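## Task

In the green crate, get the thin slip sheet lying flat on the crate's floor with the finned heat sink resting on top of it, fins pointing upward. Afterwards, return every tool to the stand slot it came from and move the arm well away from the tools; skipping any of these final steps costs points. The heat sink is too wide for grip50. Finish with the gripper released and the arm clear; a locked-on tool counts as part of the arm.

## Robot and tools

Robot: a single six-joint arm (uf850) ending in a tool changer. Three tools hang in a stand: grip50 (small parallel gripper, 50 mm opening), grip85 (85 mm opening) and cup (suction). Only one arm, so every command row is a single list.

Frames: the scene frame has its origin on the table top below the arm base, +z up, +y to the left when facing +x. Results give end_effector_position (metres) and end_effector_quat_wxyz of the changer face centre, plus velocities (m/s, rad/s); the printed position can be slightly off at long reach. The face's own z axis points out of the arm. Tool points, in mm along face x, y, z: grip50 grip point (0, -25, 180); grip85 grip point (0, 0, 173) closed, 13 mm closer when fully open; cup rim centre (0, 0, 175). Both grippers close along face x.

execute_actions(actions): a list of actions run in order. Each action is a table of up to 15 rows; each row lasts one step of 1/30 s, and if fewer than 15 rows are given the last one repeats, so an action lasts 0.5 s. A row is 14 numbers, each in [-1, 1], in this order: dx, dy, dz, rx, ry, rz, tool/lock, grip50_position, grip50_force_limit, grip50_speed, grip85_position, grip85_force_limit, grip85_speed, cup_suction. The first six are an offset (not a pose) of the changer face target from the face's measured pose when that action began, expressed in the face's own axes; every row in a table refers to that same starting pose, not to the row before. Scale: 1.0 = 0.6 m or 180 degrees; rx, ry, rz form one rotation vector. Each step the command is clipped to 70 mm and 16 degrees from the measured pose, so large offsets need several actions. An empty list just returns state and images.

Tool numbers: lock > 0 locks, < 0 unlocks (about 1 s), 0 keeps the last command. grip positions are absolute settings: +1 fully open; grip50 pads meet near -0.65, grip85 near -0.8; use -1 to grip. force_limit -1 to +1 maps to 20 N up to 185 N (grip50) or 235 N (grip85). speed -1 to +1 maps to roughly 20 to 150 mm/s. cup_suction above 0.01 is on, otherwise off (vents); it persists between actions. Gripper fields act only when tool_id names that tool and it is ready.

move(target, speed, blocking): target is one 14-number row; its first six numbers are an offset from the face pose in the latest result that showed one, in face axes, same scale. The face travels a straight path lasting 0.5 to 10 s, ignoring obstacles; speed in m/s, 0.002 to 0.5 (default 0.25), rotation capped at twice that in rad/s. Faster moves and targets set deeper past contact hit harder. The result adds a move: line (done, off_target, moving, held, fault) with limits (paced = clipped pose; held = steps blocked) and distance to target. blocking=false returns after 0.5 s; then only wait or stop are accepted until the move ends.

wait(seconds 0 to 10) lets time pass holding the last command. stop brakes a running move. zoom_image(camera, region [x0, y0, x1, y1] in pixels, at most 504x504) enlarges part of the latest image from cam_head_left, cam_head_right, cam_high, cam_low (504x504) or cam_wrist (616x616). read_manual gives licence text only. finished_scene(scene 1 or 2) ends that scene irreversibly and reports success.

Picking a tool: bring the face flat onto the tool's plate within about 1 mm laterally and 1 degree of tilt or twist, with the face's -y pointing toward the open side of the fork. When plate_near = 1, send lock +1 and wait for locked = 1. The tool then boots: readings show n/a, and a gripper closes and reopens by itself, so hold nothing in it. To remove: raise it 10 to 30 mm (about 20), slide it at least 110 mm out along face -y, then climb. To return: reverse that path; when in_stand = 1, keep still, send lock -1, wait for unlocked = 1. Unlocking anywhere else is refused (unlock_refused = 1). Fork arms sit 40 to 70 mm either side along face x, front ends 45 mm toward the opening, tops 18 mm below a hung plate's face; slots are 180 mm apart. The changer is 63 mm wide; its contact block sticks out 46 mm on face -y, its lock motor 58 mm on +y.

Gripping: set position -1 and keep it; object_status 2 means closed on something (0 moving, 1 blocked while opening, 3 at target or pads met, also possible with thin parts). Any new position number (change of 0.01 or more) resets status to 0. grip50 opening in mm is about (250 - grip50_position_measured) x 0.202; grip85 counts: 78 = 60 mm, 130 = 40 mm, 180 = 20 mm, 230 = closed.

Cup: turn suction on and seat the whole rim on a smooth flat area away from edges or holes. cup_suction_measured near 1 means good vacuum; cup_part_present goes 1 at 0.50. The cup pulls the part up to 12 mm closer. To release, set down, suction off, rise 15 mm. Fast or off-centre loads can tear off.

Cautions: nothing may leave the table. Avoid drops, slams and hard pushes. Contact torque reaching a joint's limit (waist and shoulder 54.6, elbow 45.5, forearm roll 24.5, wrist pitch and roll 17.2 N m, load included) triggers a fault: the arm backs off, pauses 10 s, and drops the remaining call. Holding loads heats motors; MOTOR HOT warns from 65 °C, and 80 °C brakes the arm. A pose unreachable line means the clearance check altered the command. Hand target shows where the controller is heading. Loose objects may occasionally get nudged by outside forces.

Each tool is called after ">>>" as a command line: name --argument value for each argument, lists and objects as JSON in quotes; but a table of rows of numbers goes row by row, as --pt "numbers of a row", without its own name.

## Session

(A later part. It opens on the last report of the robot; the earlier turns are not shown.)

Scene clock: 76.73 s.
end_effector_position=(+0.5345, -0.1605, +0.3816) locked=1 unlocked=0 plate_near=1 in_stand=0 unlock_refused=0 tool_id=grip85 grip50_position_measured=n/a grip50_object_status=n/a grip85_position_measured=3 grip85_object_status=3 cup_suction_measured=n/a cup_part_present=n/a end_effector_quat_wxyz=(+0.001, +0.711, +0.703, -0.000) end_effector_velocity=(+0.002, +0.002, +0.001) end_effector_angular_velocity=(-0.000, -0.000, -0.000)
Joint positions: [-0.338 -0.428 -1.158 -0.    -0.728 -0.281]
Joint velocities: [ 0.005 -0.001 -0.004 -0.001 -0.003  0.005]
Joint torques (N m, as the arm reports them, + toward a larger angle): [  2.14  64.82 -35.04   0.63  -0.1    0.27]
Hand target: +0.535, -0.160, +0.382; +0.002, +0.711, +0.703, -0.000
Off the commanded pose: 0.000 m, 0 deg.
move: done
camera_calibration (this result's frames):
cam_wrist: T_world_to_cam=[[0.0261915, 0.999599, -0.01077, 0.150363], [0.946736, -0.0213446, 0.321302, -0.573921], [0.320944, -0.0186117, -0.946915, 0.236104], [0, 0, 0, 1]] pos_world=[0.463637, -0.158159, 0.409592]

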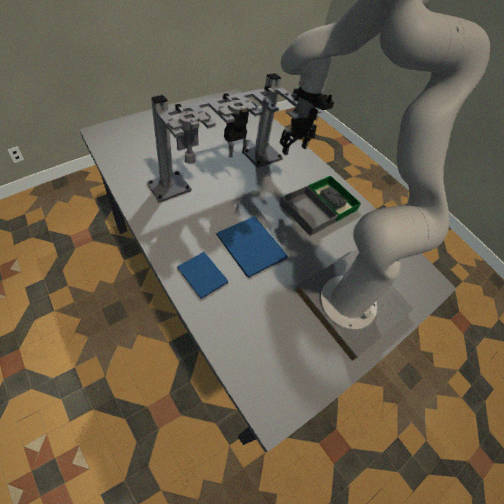

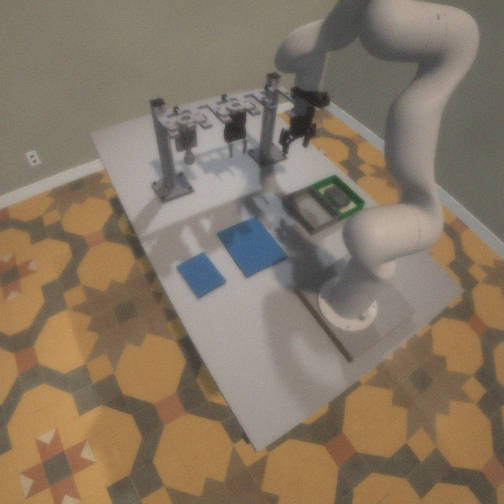

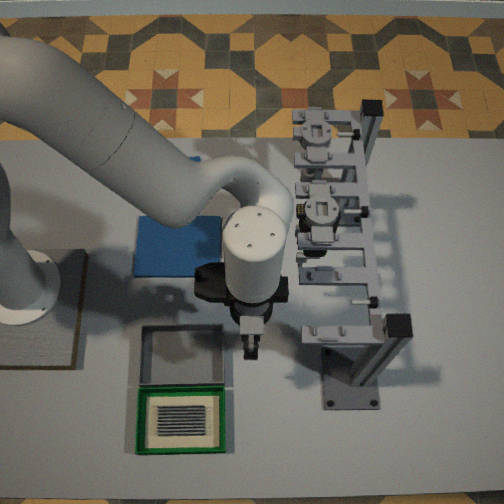

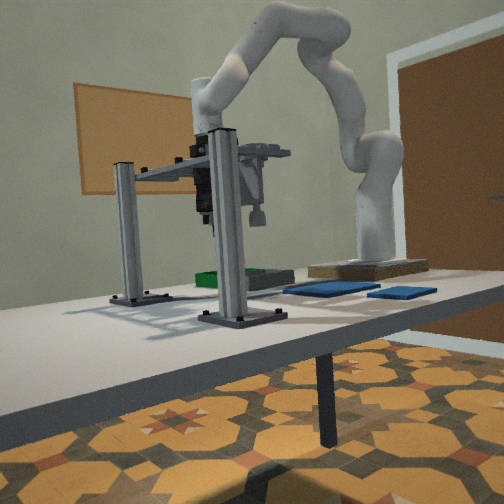

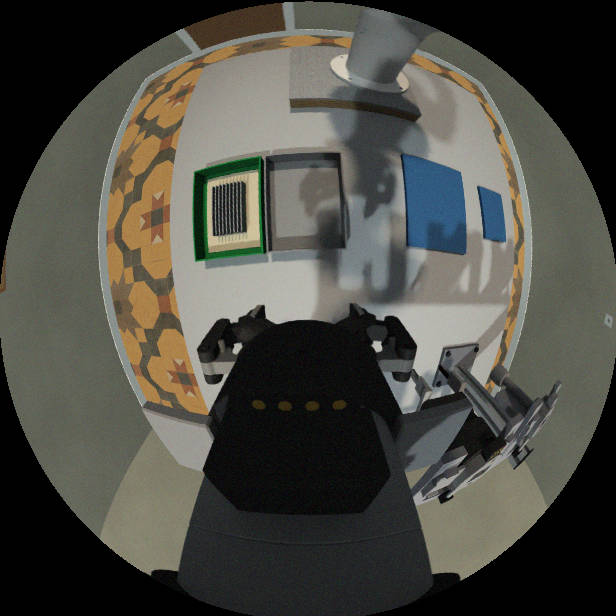

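>>> move --target '[-0.0003,0.217,-0.0005,0,0,0,0,0,0,0,1,0,0,0]' --speed 0.18

>>> move --target '[0,0,0.033,0,0,0,0,0,0,0,1,0,0,0]' --speed 0.04

>>> execute_actions --actions '[[[0,0,0,0,0,0,-1,0,0,0,1,0,0,0]],[[0,0,0,0,0,0,-1,0,0,0,1,0,0,0]],[[0,0,0,0,0,0,-1,0,0,0,1,0,0,0]]]'

Scene clock: 78.13 s.
end_effector_position=(+0.6643, -0.1623, +0.3819) locked=1 unlocked=0 plate_near=1 in_stand=0 unlock_refused=0 tool_id=grip85 grip50_position_measured=n/a grip50_object_status=n/a grip85_position_measured=3 grip85_object_status=3 cup_suction_measured=n/a cup_part_present=n/a end_effector_quat_wxyz=(+0.001, +0.711, +0.703, -0.000) end_effector_velocity=(+0.002, -0.001, +0.001) end_effector_angular_velocity=(-0.001, -0.003, -0.001)
Joint positions: [-0.286 -0.726 -1.611 -0.    -0.883 -0.229]
Joint velocities: [ 0.    -0.005 -0.009 -0.    -0.001  0.001]
Joint torques (N m, as the arm reports them, + toward a larger angle): [  1.72  81.52 -37.39   0.5   -0.15   0.29]
Hand target: +0.665, -0.162, +0.382; +0.001, +0.711, +0.703, -0.000
Off the commanded pose: 0.000 m, 0 deg.
move: done
camera_calibration (this result's frames):
cam_wrist: T_world_to_cam=[[0.0262724, 0.999598, -0.0106506, 0.148632], [0.946776, -0.021462, 0.321177, -0.697012], [0.320819, -0.0185219, -0.946959, 0.194844], [0, 0, 0, 1]] pos_world=[0.5935, -0.159923, 0.409957]

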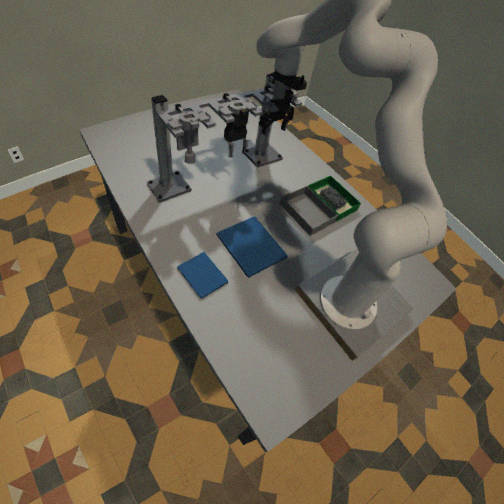

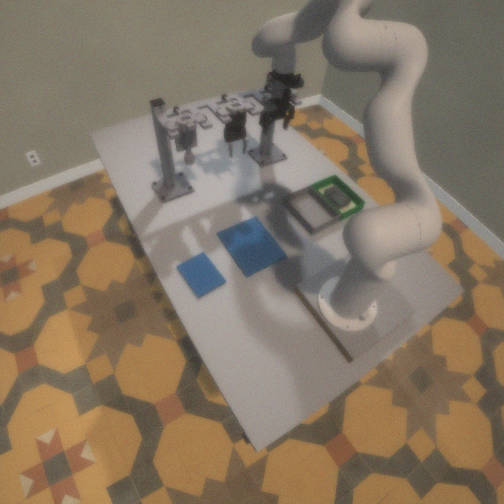

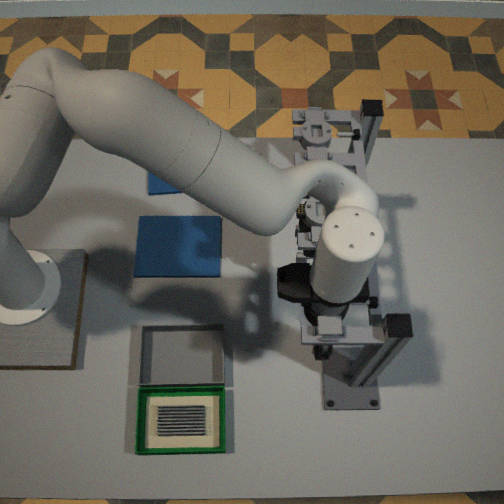

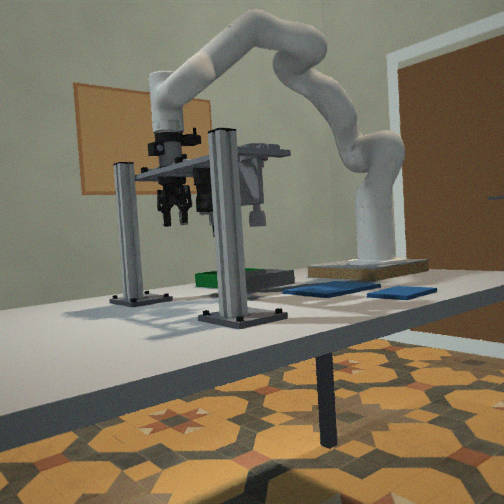

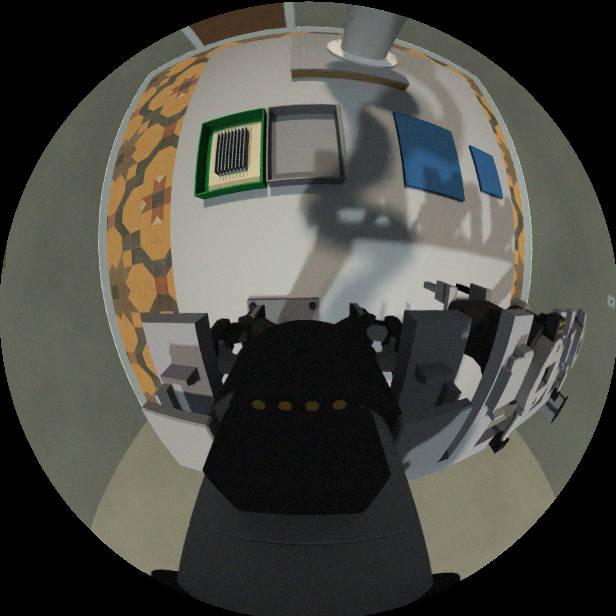

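Scene clock: 78.93 s.
end_effector_position=(+0.6645, -0.1624, +0.3626) locked=1 unlocked=0 plate_near=1 in_stand=1 unlock_refused=0 tool_id=grip85 grip50_position_measured=n/a grip50_object_status=n/a grip85_position_measured=3 grip85_object_status=3 cup_suction_measured=n/a cup_part_present=n/a end_effector_quat_wxyz=(+0.002, +0.711, +0.703, -0.000) end_effector_velocity=(-0.000, +0.001, -0.002) end_effector_angular_velocity=(+0.000, +0.002, +0.001)
Joint positions: [-0.286 -0.745 -1.596 -0.    -0.849 -0.229]
Joint velocities: [ 0.001 -0.001  0.002 -0.     0.001 -0.   ]
Joint torques (N m, as the arm reports them, + toward a larger angle): [  1.99  77.94 -34.83   0.46  -0.03   0.28]
Hand target: +0.664, -0.162, +0.362; +0.001, +0.711, +0.703, -0.000
Off the commanded pose: 0.001 m, 0 deg.
move: done
camera_calibration (this result's frames):
cam_wrist: T_world_to_cam=[[0.0262701, 0.999597, -0.0107564, 0.148524], [0.946554, -0.0214129, 0.321833, -0.691037], [0.321473, -0.0186361, -0.946735, 0.175995], [0, 0, 0, 1]] pos_world=[0.593624, -0.159981, 0.390616]

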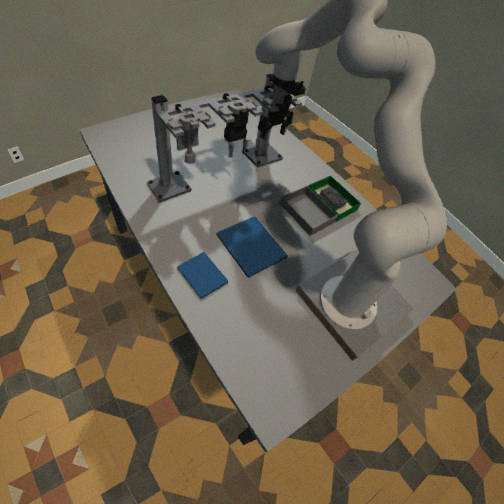

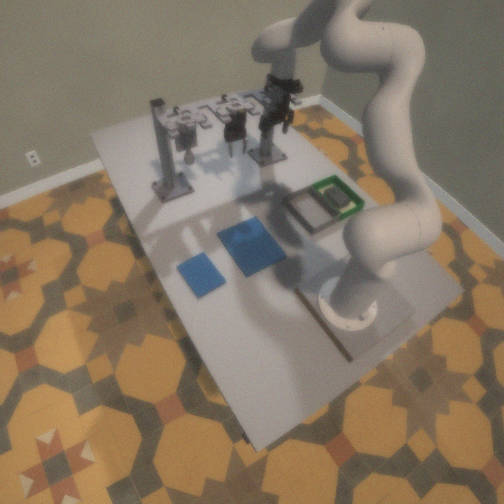

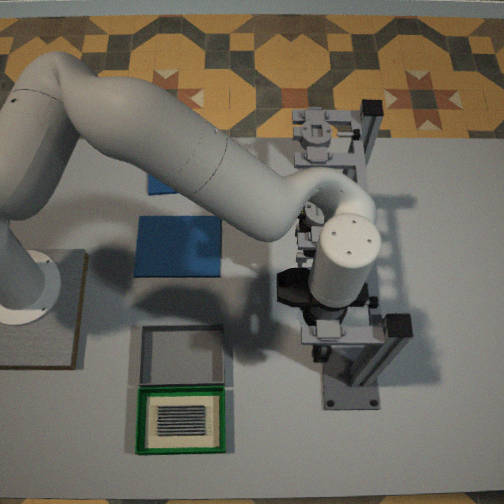

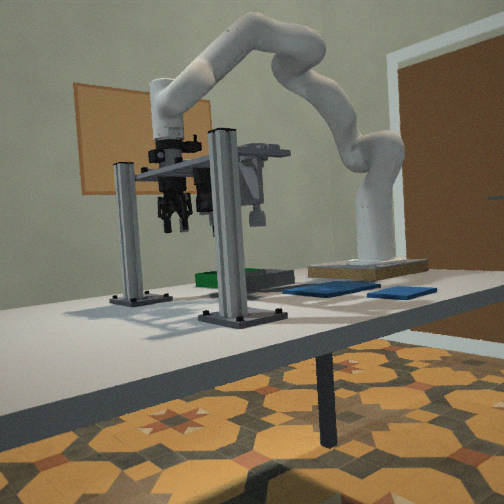

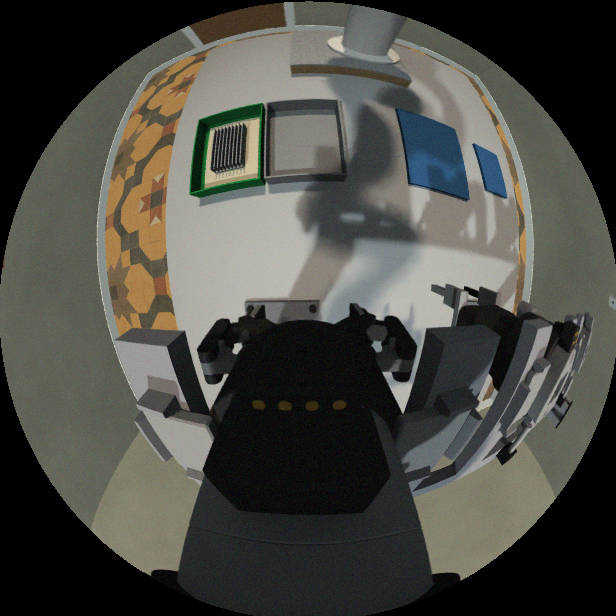

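Scene clock: 80.43 s.
end_effector_position=(+0.6645, -0.1624, +0.3626) locked=0 unlocked=1 plate_near=1 in_stand=1 unlock_refused=0 tool_id=none grip50_position_measured=n/a grip50_object_status=n/a grip85_position_measured=n/a grip85_object_status=n/a cup_suction_measured=n/a cup_part_present=n/a end_effector_quat_wxyz=(+0.001, +0.711, +0.703, -0.000) end_effector_velocity=(+0.000, +0.000, -0.001) end_effector_angular_velocity=(+0.000, +0.001, +0.001)
Joint positions: [-0.286 -0.745 -1.596 -0.    -0.849 -0.229]
Joint velocities: [ 0.001 -0.001  0.     0.     0.    -0.   ]
Joint torques (N m, as the arm reports them, + toward a larger angle): [  1.76  69.43 -30.09   0.4   -0.05   0.3 ]
Hand target: +0.664, -0.162, +0.363; +0.001, +0.711, +0.703, -0.000
Off the commanded pose: 0.000 m, 0 deg.
camera_calibration (this result's frames):
cam_wrist: T_world_to_cam=[[0.0262537, 0.999597, -0.0107545, 0.148534], [0.946607, -0.021401, 0.321678, -0.690972], [0.321319, -0.0186255, -0.946788, 0.176094], [0, 0, 0, 1]] pos_world=[0.593597, -0.159981, 0.390592]

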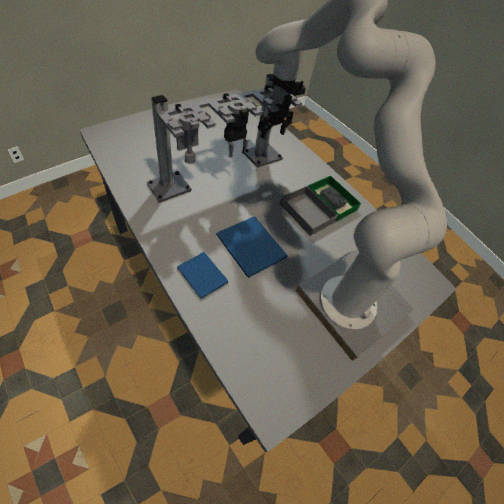

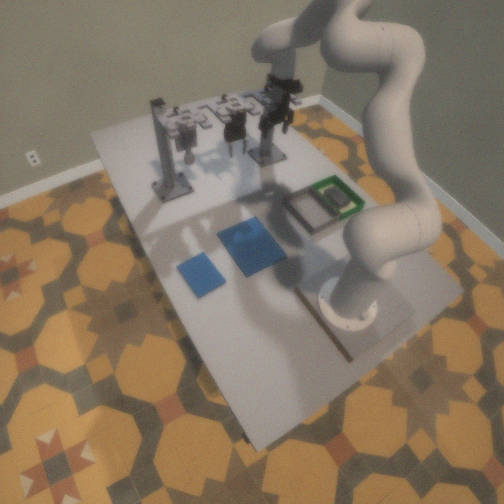

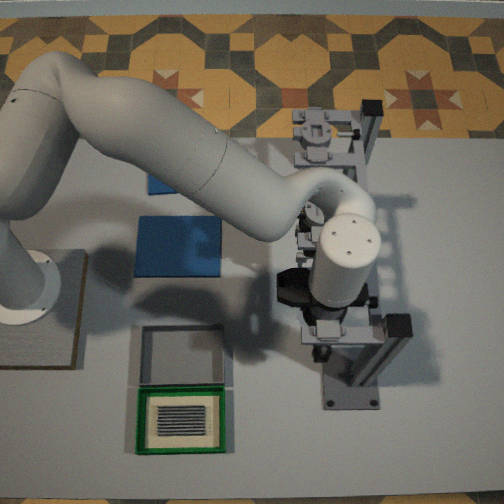

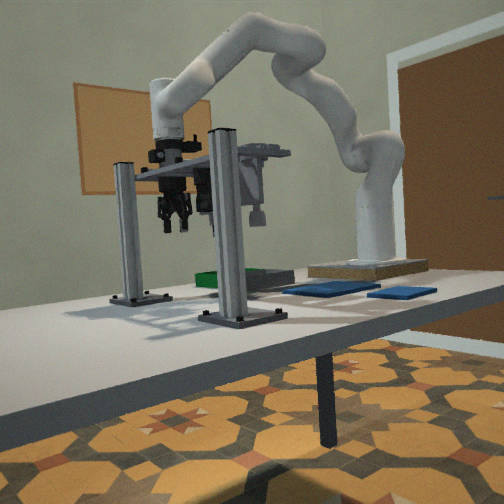

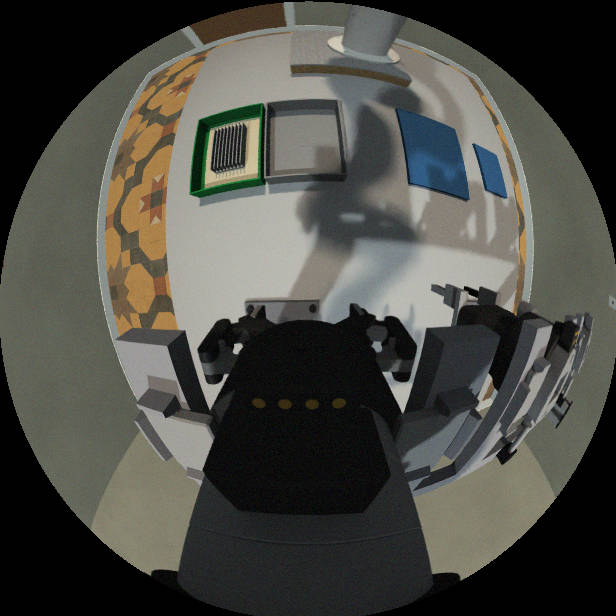

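>>> move --target '[0,0,-0.07,0,0,0,0,0,0,0,1,0,0,0]' --speed 0.1

>>> move --target '[0,-0.4,-0.1,0,0,0,0,0,0,0,1,0,0,0]'

Scene clock: 81.47 s.
end_effector_position=(+0.6644, -0.1623, +0.4043) locked=0 unlocked=1 plate_near=0 in_stand=0 unlock_refused=0 tool_id=none grip50_position_measured=n/a grip50_object_status=n/a grip85_position_measured=n/a grip85_object_status=n/a cup_suction_measured=n/a cup_part_present=n/a end_effector_quat_wxyz=(+0.001, +0.711, +0.703, -0.000) end_effector_velocity=(-0.001, +0.000, +0.001) end_effector_angular_velocity=(+0.001, +0.003, -0.001)
Joint positions: [-0.286 -0.706 -1.631 -0.    -0.923 -0.229]
Joint velocities: [-0.     0.002  0.001  0.    -0.004  0.   ]
Joint torques (N m, as the arm reports them, + toward a larger angle): [  1.82  68.98 -30.58   0.61  -0.16   0.31]
Hand target: +0.664, -0.162, +0.405; +0.001, +0.711, +0.703, -0.000
Off the commanded pose: 0.000 m, 0 deg.
move: done
camera_calibration (this result's frames):
cam_wrist: T_world_to_cam=[[0.0262594, 0.999598, -0.0106867, 0.148858], [0.946732, -0.0214355, 0.321308, -0.704213], [0.32095, -0.0185549, -0.946914, 0.215874], [0, 0, 0, 1]] pos_world=[0.593507, -0.159888, 0.432274]

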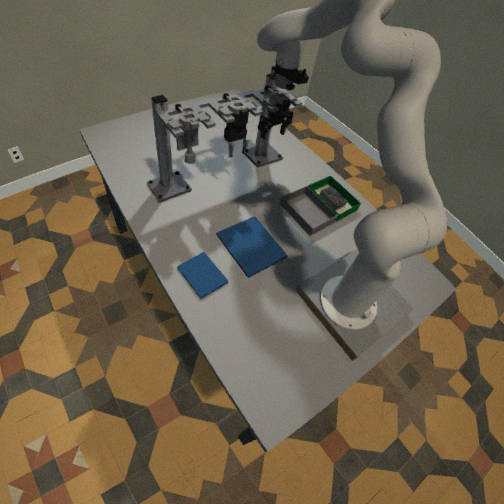

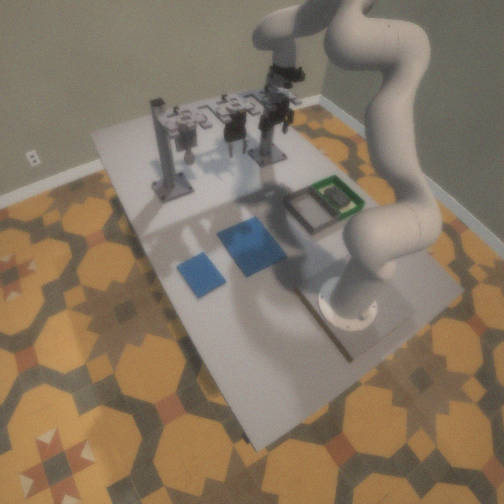

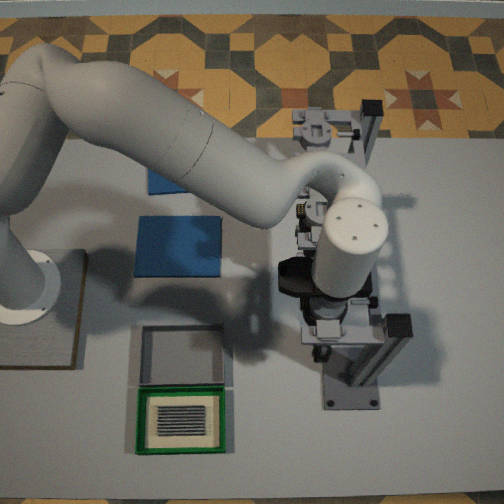

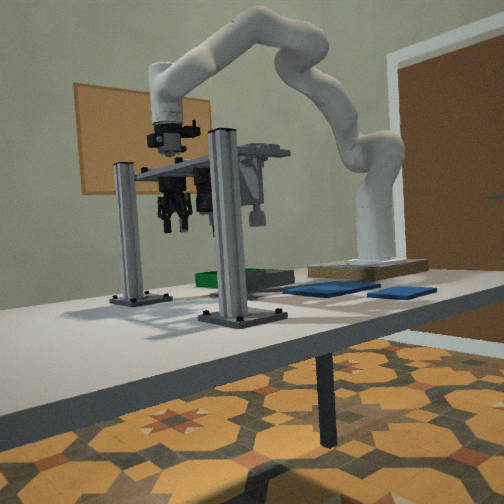

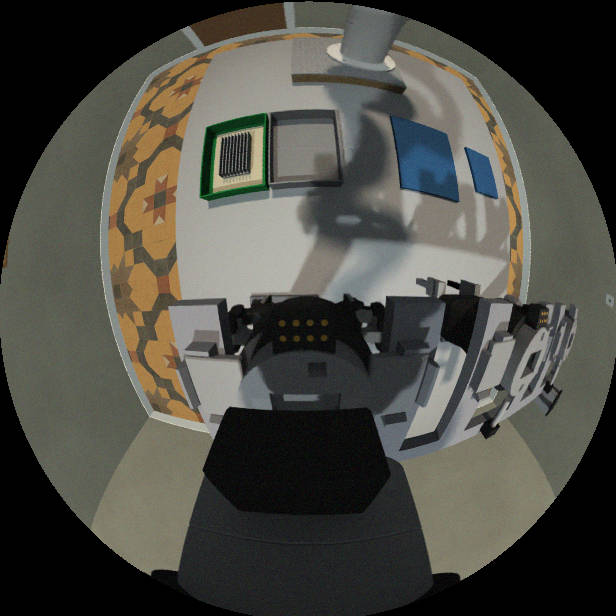

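Scene clock: 82.97 s.
end_effector_position=(+0.4247, -0.1592, +0.4642) locked=0 unlocked=1 plate_near=0 in_stand=0 unlock_refused=0 tool_id=none grip50_position_measured=n/a grip50_object_status=n/a grip85_position_measured=n/a grip85_object_status=n/a cup_suction_measured=n/a cup_part_present=n/a end_effector_quat_wxyz=(+0.001, +0.711, +0.703, -0.000) end_effector_velocity=(-0.002, +0.000, +0.001) end_effector_angular_velocity=(-0.000, -0.000, -0.001)
Joint positions: [-0.406 -0.088 -0.938 -0.    -0.849 -0.349]
Joint velocities: [-0.001  0.006  0.004 -0.    -0.002 -0.   ]
Joint torques (N m, as the arm reports them, + toward a larger angle): [  2.07  36.12 -29.7    0.47  -0.13   0.25]
Hand target: +0.424, -0.159, +0.464; +0.001, +0.711, +0.703, -0.000
Off the commanded pose: 0.001 m, 0 deg.
move: done
camera_calibration (this result's frames):
cam_wrist: T_world_to_cam=[[0.0261645, 0.999598, -0.0108834, 0.152896], [0.946821, -0.0212875, 0.321055, -0.496404], [0.320694, -0.0187048, -0.946998, 0.349751], [0, 0, 0, 1]] pos_world=[0.353842, -0.156859, 0.49225]

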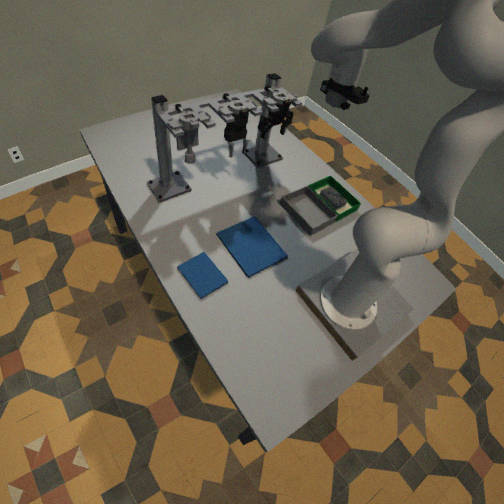

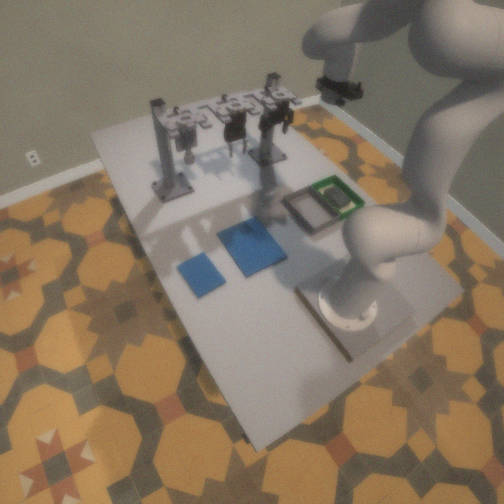

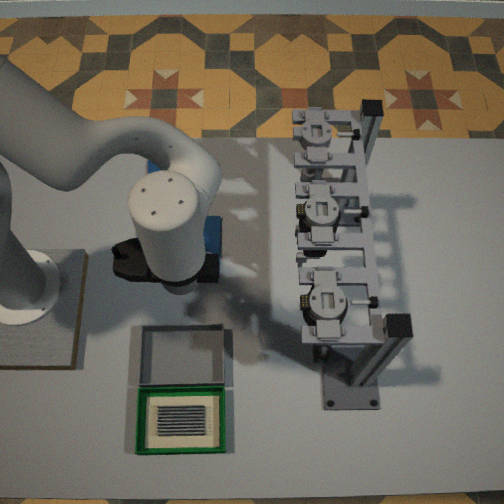

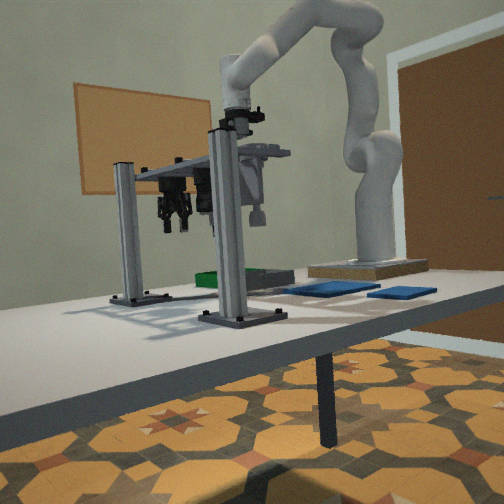

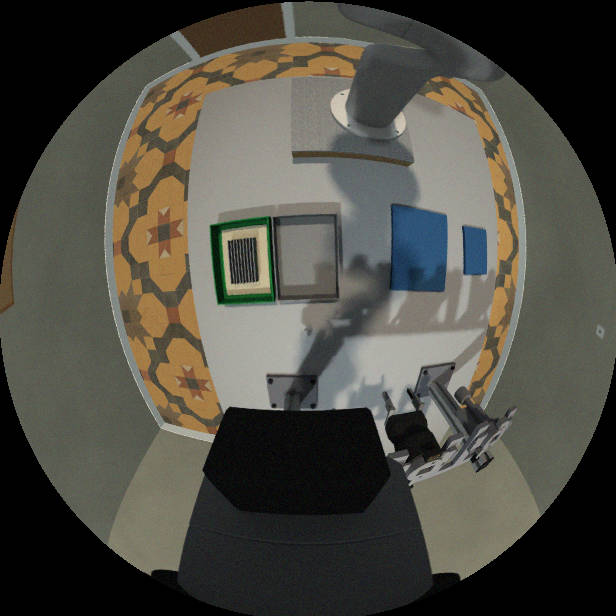

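>>> finished_scene --scene 2

The scene is finished: the task was done.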